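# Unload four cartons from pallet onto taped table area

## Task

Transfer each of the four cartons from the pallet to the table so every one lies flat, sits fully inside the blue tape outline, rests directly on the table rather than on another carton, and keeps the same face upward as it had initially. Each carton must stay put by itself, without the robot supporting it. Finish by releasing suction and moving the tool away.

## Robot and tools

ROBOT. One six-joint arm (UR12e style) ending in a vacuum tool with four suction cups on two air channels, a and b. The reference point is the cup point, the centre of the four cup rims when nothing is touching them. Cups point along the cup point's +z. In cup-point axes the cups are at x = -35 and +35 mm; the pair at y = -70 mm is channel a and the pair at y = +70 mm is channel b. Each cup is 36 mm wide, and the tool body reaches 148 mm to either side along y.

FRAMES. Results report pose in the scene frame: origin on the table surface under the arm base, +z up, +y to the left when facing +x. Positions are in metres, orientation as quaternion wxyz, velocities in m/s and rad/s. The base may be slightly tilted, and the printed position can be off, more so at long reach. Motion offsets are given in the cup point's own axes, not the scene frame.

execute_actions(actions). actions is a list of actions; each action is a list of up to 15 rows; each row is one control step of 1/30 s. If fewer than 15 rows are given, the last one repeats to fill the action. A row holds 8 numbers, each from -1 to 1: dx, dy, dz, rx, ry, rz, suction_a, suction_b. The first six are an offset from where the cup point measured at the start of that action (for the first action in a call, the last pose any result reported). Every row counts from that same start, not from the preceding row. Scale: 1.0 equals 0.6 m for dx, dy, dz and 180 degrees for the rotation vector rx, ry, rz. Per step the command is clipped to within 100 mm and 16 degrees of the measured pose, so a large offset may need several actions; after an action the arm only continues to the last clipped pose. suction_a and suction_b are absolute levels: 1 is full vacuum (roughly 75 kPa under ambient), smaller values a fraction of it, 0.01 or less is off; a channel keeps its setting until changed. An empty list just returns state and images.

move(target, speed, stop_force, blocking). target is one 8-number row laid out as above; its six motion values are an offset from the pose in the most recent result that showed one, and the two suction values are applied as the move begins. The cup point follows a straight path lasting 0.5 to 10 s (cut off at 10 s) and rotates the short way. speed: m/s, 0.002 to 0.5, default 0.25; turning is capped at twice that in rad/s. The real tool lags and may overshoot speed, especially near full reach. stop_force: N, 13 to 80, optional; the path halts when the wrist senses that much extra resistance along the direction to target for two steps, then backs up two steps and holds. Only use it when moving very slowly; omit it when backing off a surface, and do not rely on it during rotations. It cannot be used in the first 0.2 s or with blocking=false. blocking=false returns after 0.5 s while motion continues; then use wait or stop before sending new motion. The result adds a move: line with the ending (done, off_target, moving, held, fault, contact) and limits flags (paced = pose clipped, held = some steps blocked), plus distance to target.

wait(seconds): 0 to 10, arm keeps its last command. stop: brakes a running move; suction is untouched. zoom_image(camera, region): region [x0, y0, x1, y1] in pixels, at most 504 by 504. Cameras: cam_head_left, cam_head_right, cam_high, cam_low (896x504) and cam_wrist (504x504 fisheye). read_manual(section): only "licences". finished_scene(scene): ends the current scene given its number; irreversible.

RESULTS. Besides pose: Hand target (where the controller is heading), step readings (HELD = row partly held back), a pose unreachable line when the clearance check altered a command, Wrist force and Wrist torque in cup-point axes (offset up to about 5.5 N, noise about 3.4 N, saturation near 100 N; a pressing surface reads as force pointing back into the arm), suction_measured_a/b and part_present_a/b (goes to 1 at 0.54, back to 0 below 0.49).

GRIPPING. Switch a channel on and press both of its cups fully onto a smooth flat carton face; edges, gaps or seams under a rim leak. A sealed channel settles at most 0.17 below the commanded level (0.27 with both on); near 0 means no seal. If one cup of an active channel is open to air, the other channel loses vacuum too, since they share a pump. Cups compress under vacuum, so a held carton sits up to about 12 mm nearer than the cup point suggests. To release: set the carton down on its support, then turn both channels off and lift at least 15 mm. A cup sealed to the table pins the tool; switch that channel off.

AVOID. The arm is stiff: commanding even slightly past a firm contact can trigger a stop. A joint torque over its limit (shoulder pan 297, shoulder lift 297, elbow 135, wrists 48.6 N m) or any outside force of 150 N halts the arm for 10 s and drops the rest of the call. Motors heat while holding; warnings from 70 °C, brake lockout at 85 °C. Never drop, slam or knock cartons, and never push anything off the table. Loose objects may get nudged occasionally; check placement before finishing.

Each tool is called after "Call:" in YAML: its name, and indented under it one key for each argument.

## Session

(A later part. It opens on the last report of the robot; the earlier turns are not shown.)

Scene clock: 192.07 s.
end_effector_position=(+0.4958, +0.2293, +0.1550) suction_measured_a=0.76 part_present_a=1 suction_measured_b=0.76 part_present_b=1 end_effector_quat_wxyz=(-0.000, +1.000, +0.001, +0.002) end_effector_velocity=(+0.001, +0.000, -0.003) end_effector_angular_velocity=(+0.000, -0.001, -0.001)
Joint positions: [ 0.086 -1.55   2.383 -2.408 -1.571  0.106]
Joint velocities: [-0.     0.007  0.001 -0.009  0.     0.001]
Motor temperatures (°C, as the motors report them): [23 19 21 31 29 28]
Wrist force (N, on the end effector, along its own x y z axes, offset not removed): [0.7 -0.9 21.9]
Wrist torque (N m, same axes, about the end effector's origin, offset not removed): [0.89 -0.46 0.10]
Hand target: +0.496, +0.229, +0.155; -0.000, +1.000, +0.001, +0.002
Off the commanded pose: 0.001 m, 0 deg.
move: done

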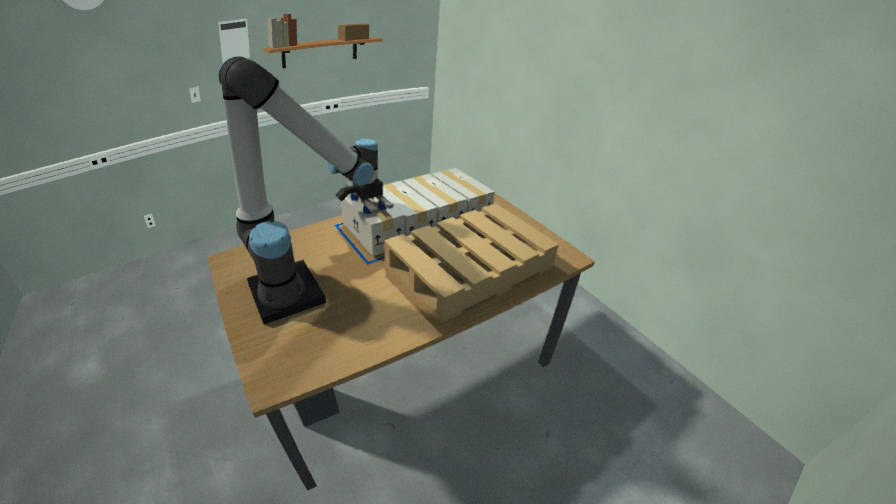

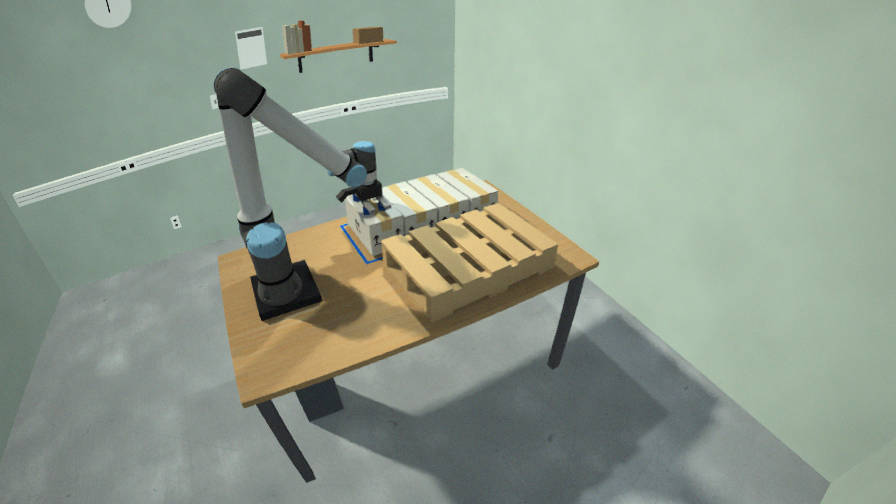

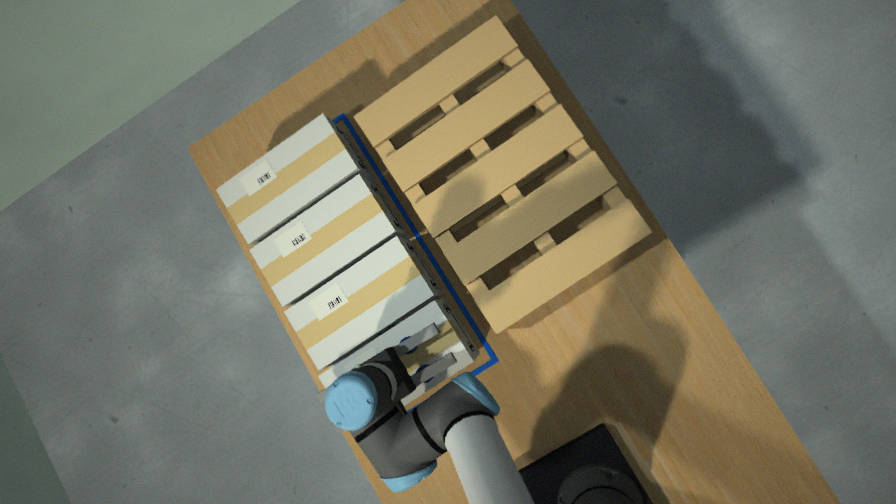

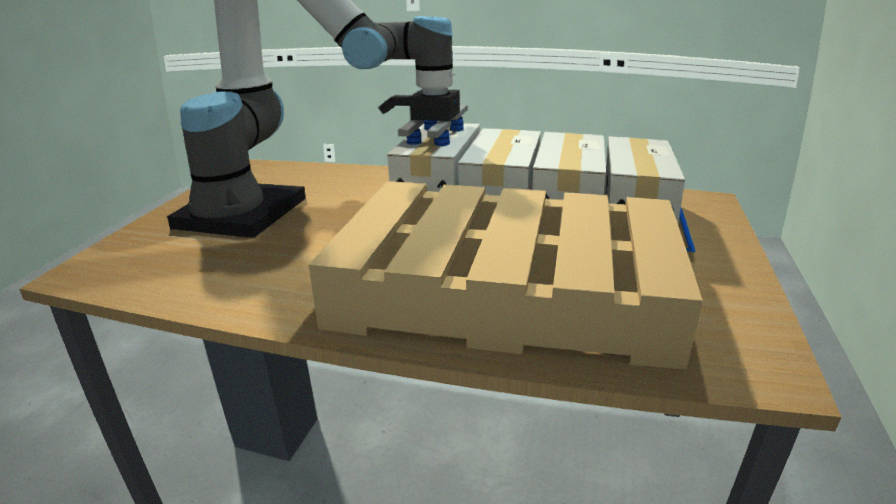

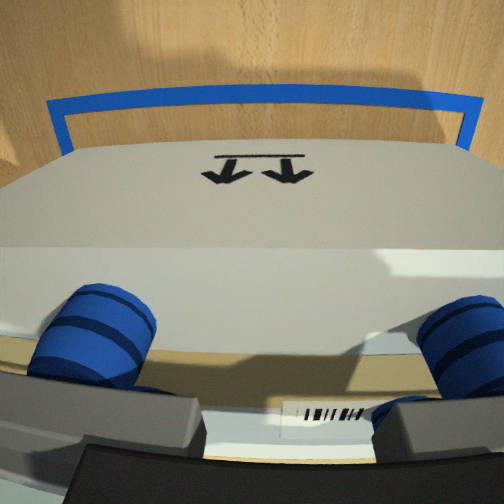

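Call:
execute_actions:
  actions: []

Call:
move:
  target: [0,0,0.021,0,0,0,1,1]
  speed: 0.015
  stop_force: 15

Call:
execute_actions:
  actions:
    - [[0,0,0,0,0,0,0,0],[0,0,0,0,0,0,0,0],[0,0,0,0,0,0,0,0],[0,0,0,0,0,0,0,0],[0,0,0,0,0,0,0,0],[0,0,-0.004,0,0,0,0,0],[0,0,-0.008,0,0,0,0,0],[0,0,-0.012,0,0,0,0,0],[0,0,-0.016,0,0,0,0,0],[0,0,-0.02,0,0,0,0,0]]

Call:
move:
  target: [0,0.1,-0.4,0,0,0,0,0]
  speed: 0.4

Scene clock: 208.20 s.
end_effector_position=(+0.4959, +0.2293, +0.1546) suction_measured_a=0.76 part_present_a=1 suction_measured_b=0.76 part_present_b=1 end_effector_quat_wxyz=(-0.000, +1.000, +0.001, +0.002) end_effector_velocity=(+0.000, +0.000, +0.000) end_effector_angular_velocity=(+0.001, -0.001, +0.001)
Joint positions: [ 0.086 -1.549  2.383 -2.409 -1.571  0.106]
Joint velocities: [ 0.001 -0.001 -0.     0.     0.001 -0.   ]
Motor temperatures (°C, as the motors report them): [23 19 21 31 29 28]
Wrist force (N, on the end effector, along its own x y z axes, offset not removed): [-1.5 -2.3 20.9]
Wrist torque (N m, same axes, about the end effector's origin, offset not removed): [0.59 -0.12 0.01]
Hand target: +0.496, +0.229, +0.155; -0.000, +1.000, +0.001, +0.002
Off the commanded pose: 0.000 m, 0 deg.

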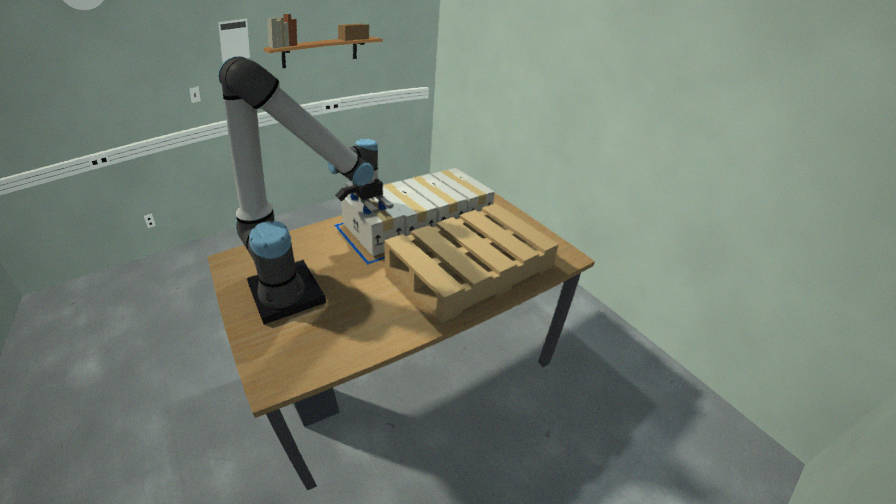

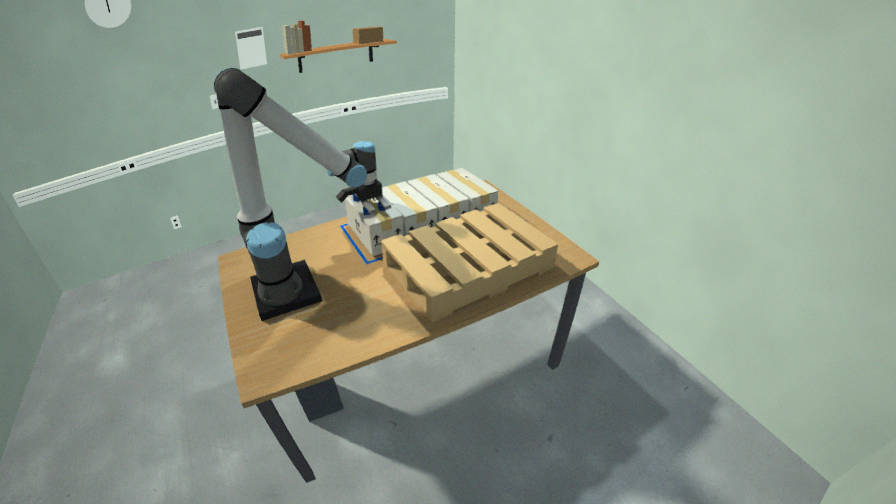

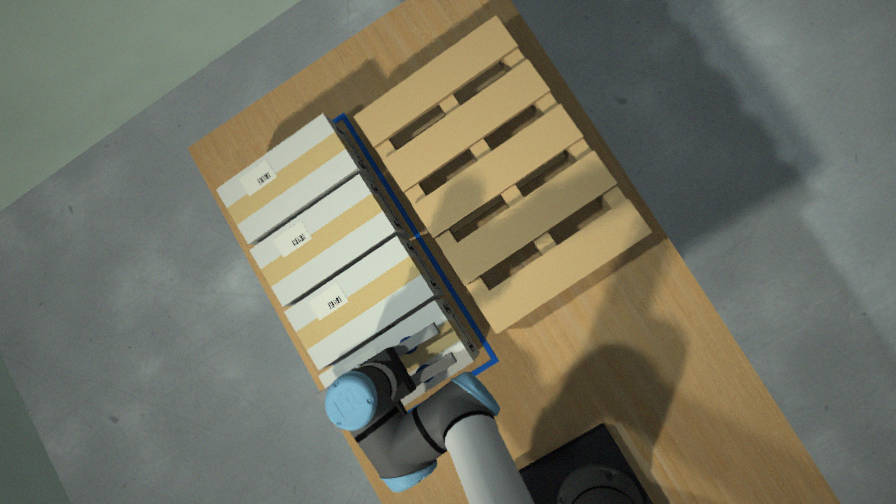

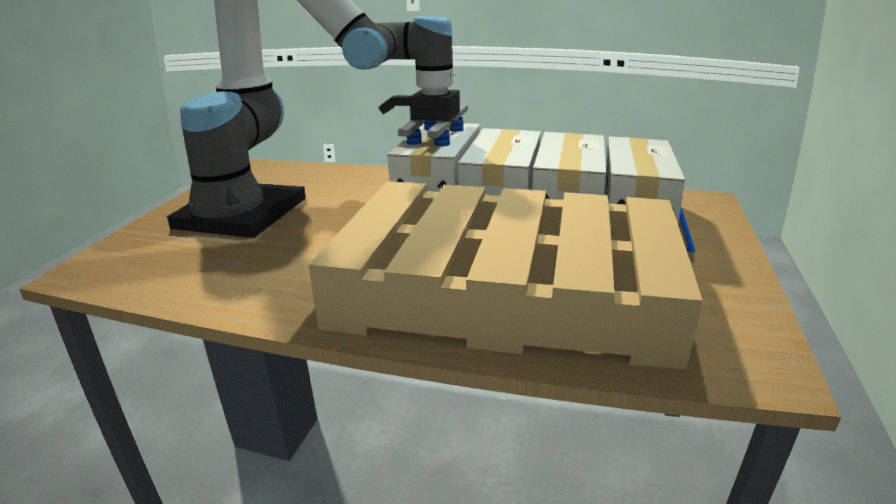

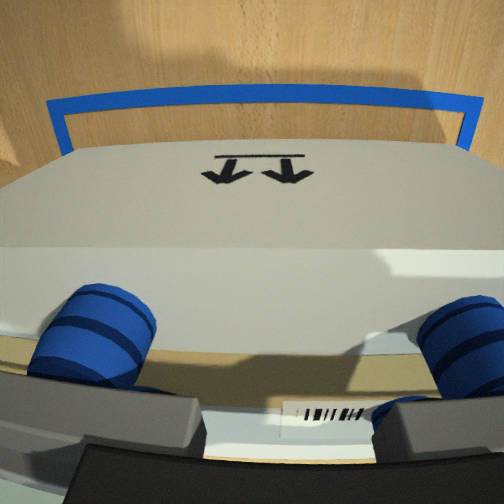

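Scene clock: 209.37 s.
end_effector_position=(+0.4960, +0.2293, +0.1435) suction_measured_a=0.76 part_present_a=1 suction_measured_b=0.76 part_present_b=1 end_effector_quat_wxyz=(-0.000, +1.000, +0.001, +0.002) end_effector_velocity=(-0.001, -0.001, +0.002) end_effector_angular_velocity=(-0.001, +0.004, -0.001)
Joint positions: [ 0.086 -1.529  2.392 -2.437 -1.571  0.106]
Joint velocities: [-0.001 -0.004 -0.001  0.009 -0.     0.   ]
Motor temperatures (°C, as the motors report them): [23 19 21 31 29 28]
Wrist force (N, on the end effector, along its own x y z axes, offset not removed): [9.3 -3.0 -29.9]
Wrist torque (N m, same axes, about the end effector's origin, offset not removed): [-1.39 -1.87 0.52]
Hand target: +0.496, +0.229, +0.144; -0.000, +1.000, +0.001, +0.002
Off the commanded pose: 0.001 m, 0 deg.
move: contact

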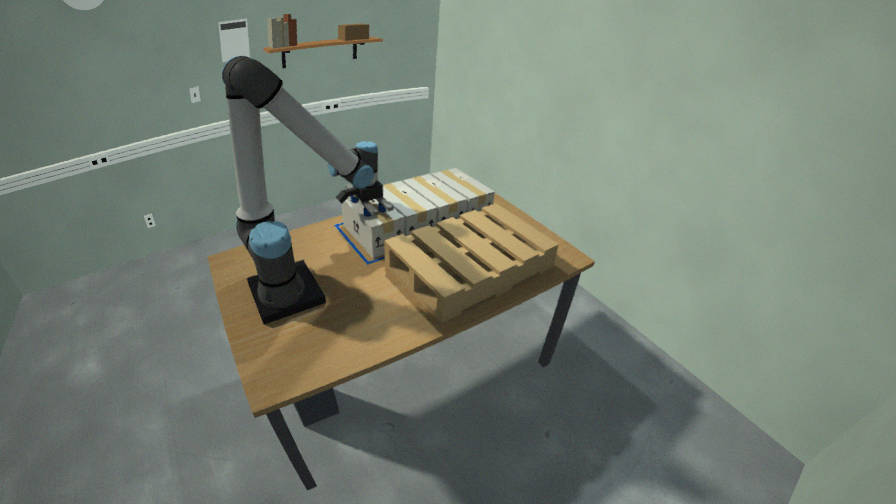

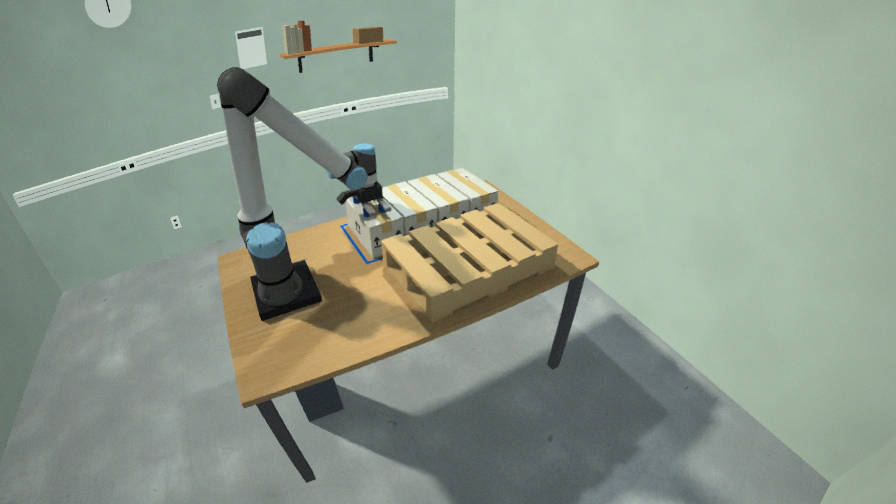

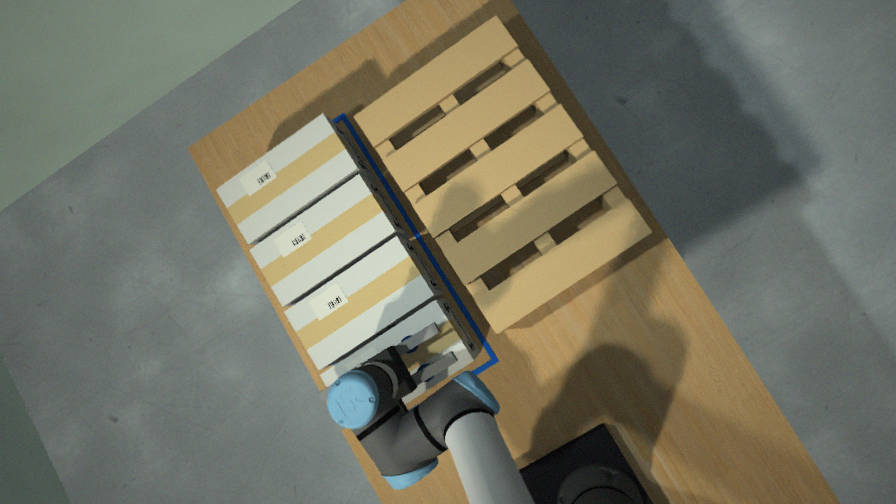

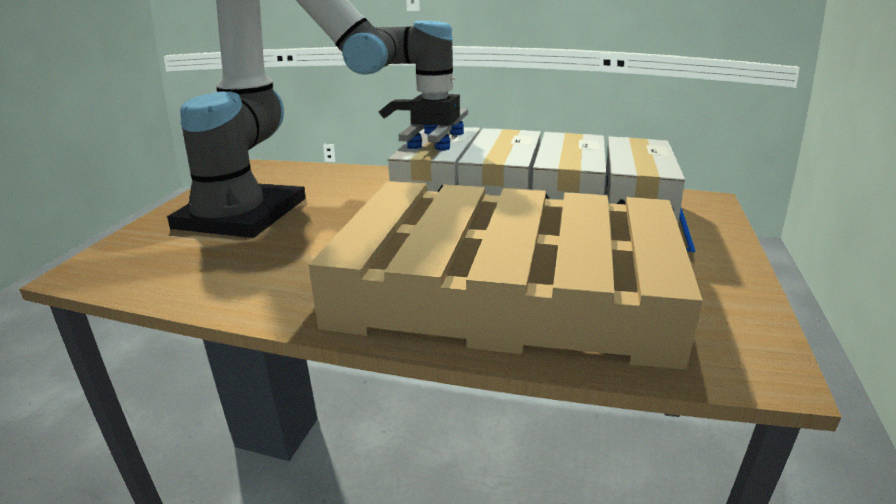

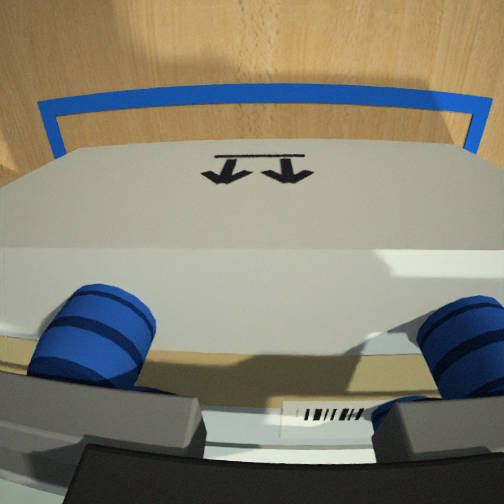

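Scene clock: 209.87 s.
end_effector_position=(+0.4958, +0.2293, +0.1529) suction_measured_a=0.01 part_present_a=0 suction_measured_b=0.01 part_present_b=0 end_effector_quat_wxyz=(-0.000, +1.000, +0.001, +0.002) end_effector_velocity=(-0.000, +0.000, +0.019) end_effector_angular_velocity=(-0.000, +0.000, +0.001)
Joint positions: [ 0.086 -1.546  2.385 -2.413 -1.571  0.106]
Joint velocities: [ 0.    -0.034 -0.015  0.049 -0.    -0.   ]
Motor temperatures (°C, as the motors report them): [23 19 21 31 29 28]
Wrist force (N, on the end effector, along its own x y z axes, offset not removed): [-0.6 -1.8 -17.5]
Wrist torque (N m, same axes, about the end effector's origin, offset not removed): [-0.40 0.15 0.00]
Hand target: +0.496, +0.229, +0.155; -0.000, +1.000, +0.001, +0.002
Off the commanded pose: 0.003 m, 0 deg.
Step readings (end_effector_position):
0: (+0.4960, +0.2293, +0.1435)
1: (+0.4959, +0.2293, +0.1435)
2: (+0.4959, +0.2293, +0.1435)
4: (+0.4960, +0.2293, +0.1436)
8: (+0.4960, +0.2293, +0.1446)
15: end_effector_position above

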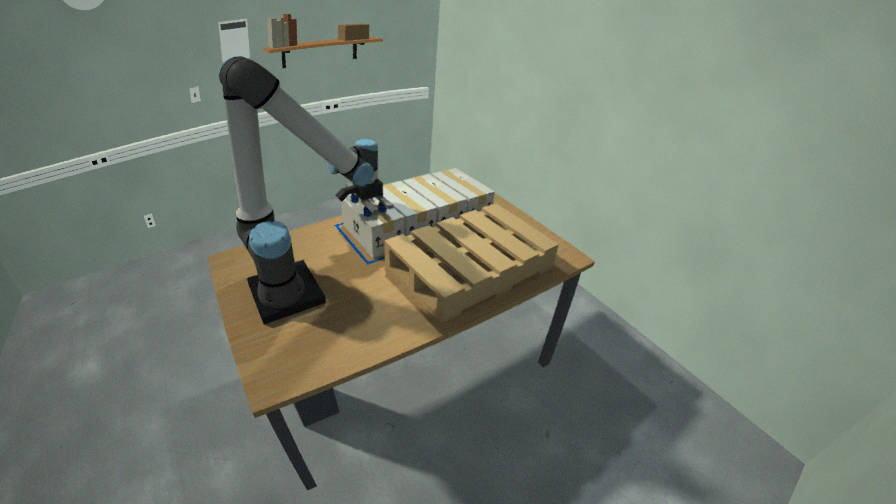

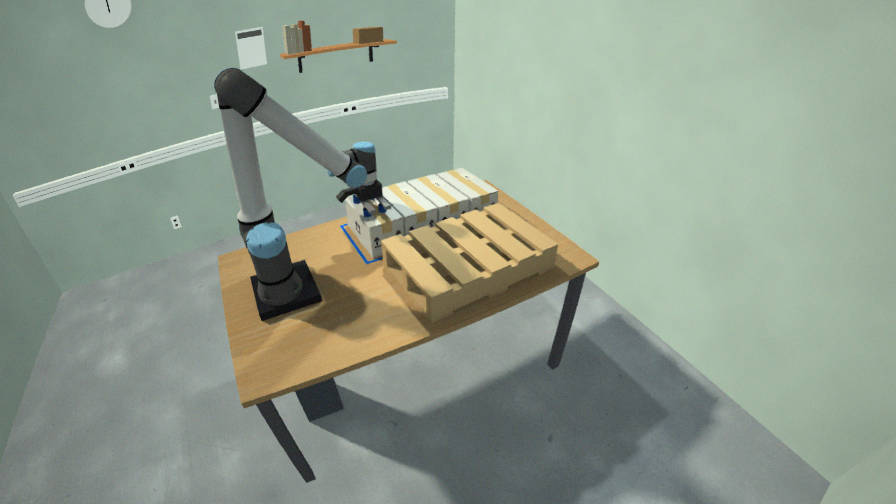

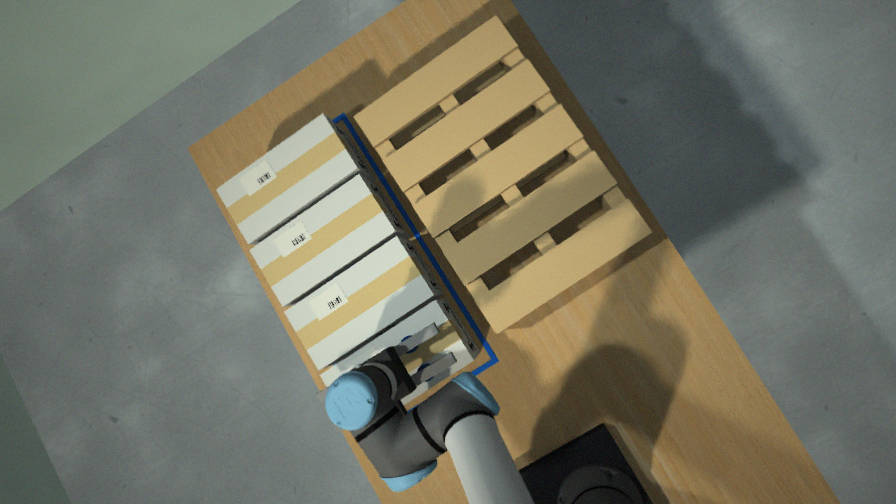

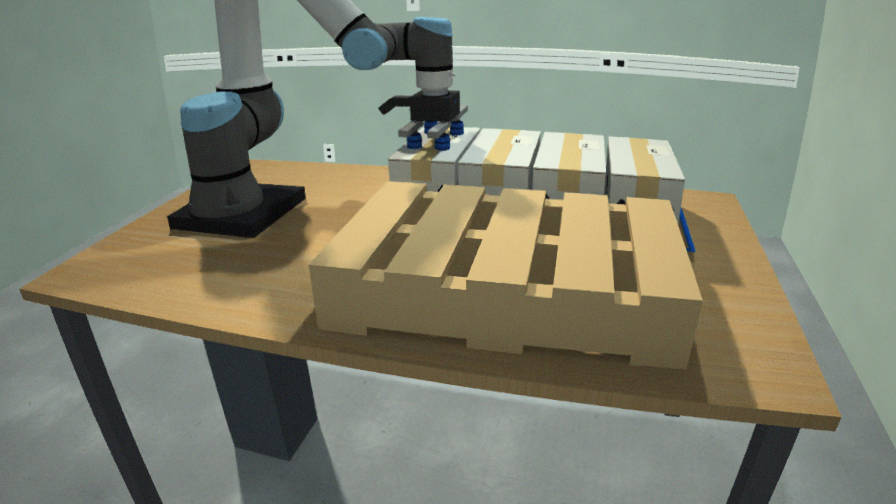

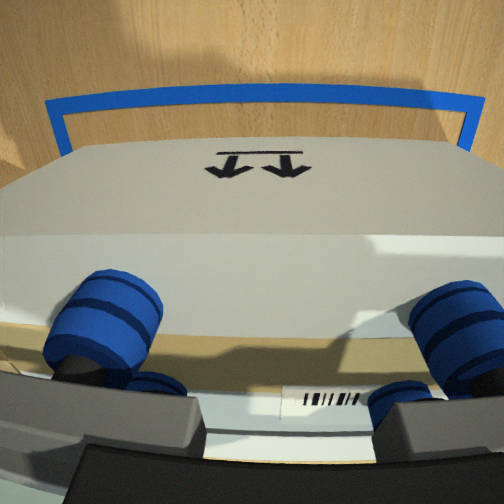

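Scene clock: 211.30 s.
end_effector_position=(+0.4954, +0.1693, +0.3923) suction_measured_a=0.01 part_present_a=0 suction_measured_b=0.01 part_present_b=0 end_effector_quat_wxyz=(-0.000, +1.000, +0.001, +0.002) end_effector_velocity=(-0.001, -0.000, +0.002) end_effector_angular_velocity=(+0.001, +0.002, +0.001)
Joint positions: [-0.033 -1.862  2.145 -1.859 -1.571 -0.012]
Joint velocities: [-0.001 -0.002 -0.003  0.006  0.001 -0.002]
Motor temperatures (°C, as the motors report them): [23 19 21 31 29 28]
Wrist force (N, on the end effector, along its own x y z axes, offset not removed): [-0.1 -0.1 -1.1]
Wrist torque (N m, same axes, about the end effector's origin, offset not removed): [-0.10 0.02 0.07]
Hand target: +0.495, +0.169, +0.393; -0.000, +1.000, +0.001, +0.002
Off the commanded pose: 0.001 m, 0 deg.
move: done

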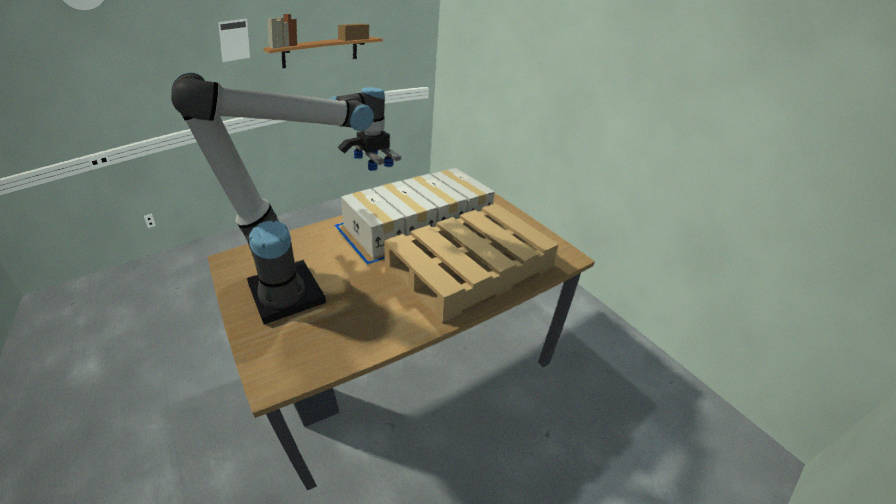

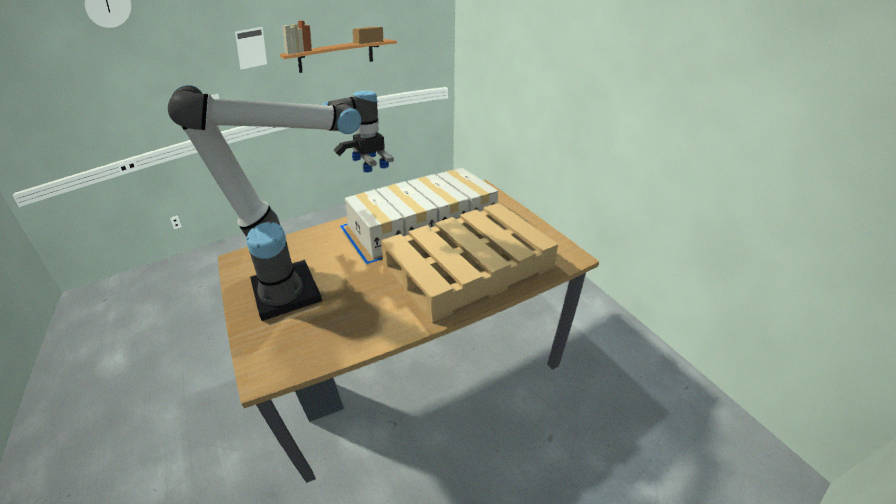

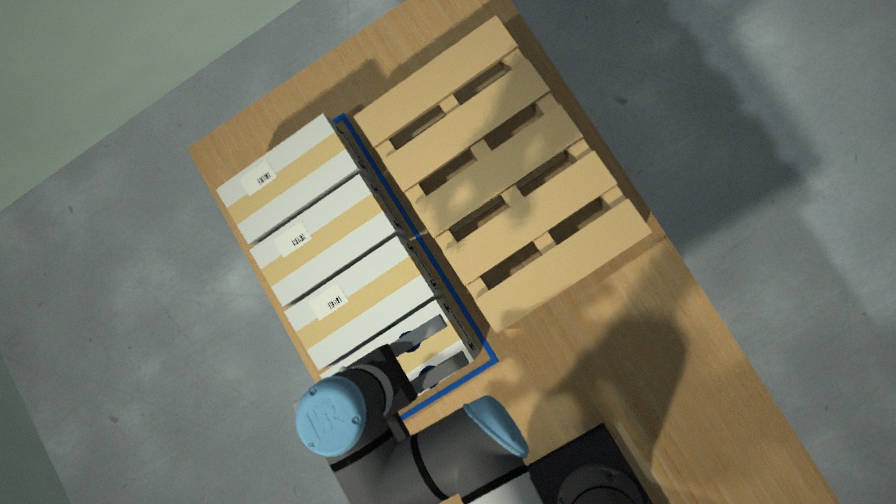

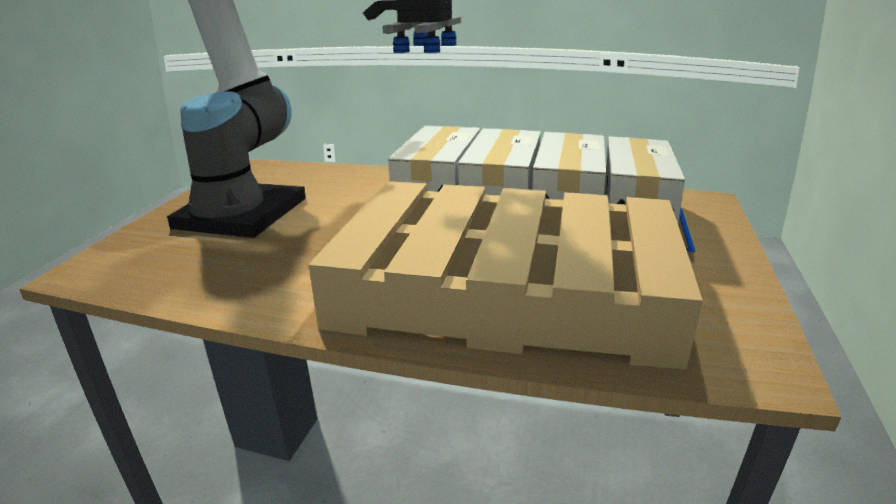

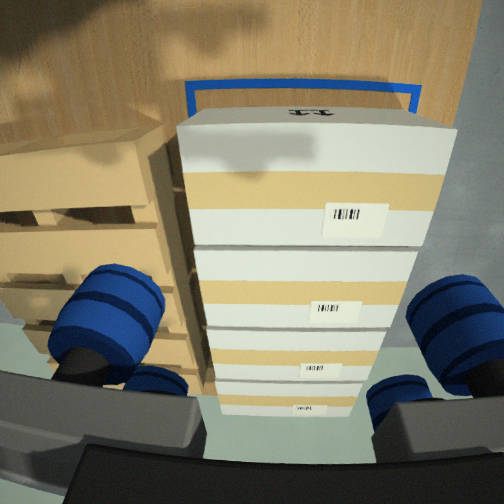

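Call:
finished_scene:
  scene: 2

The scene is finished: the task was done.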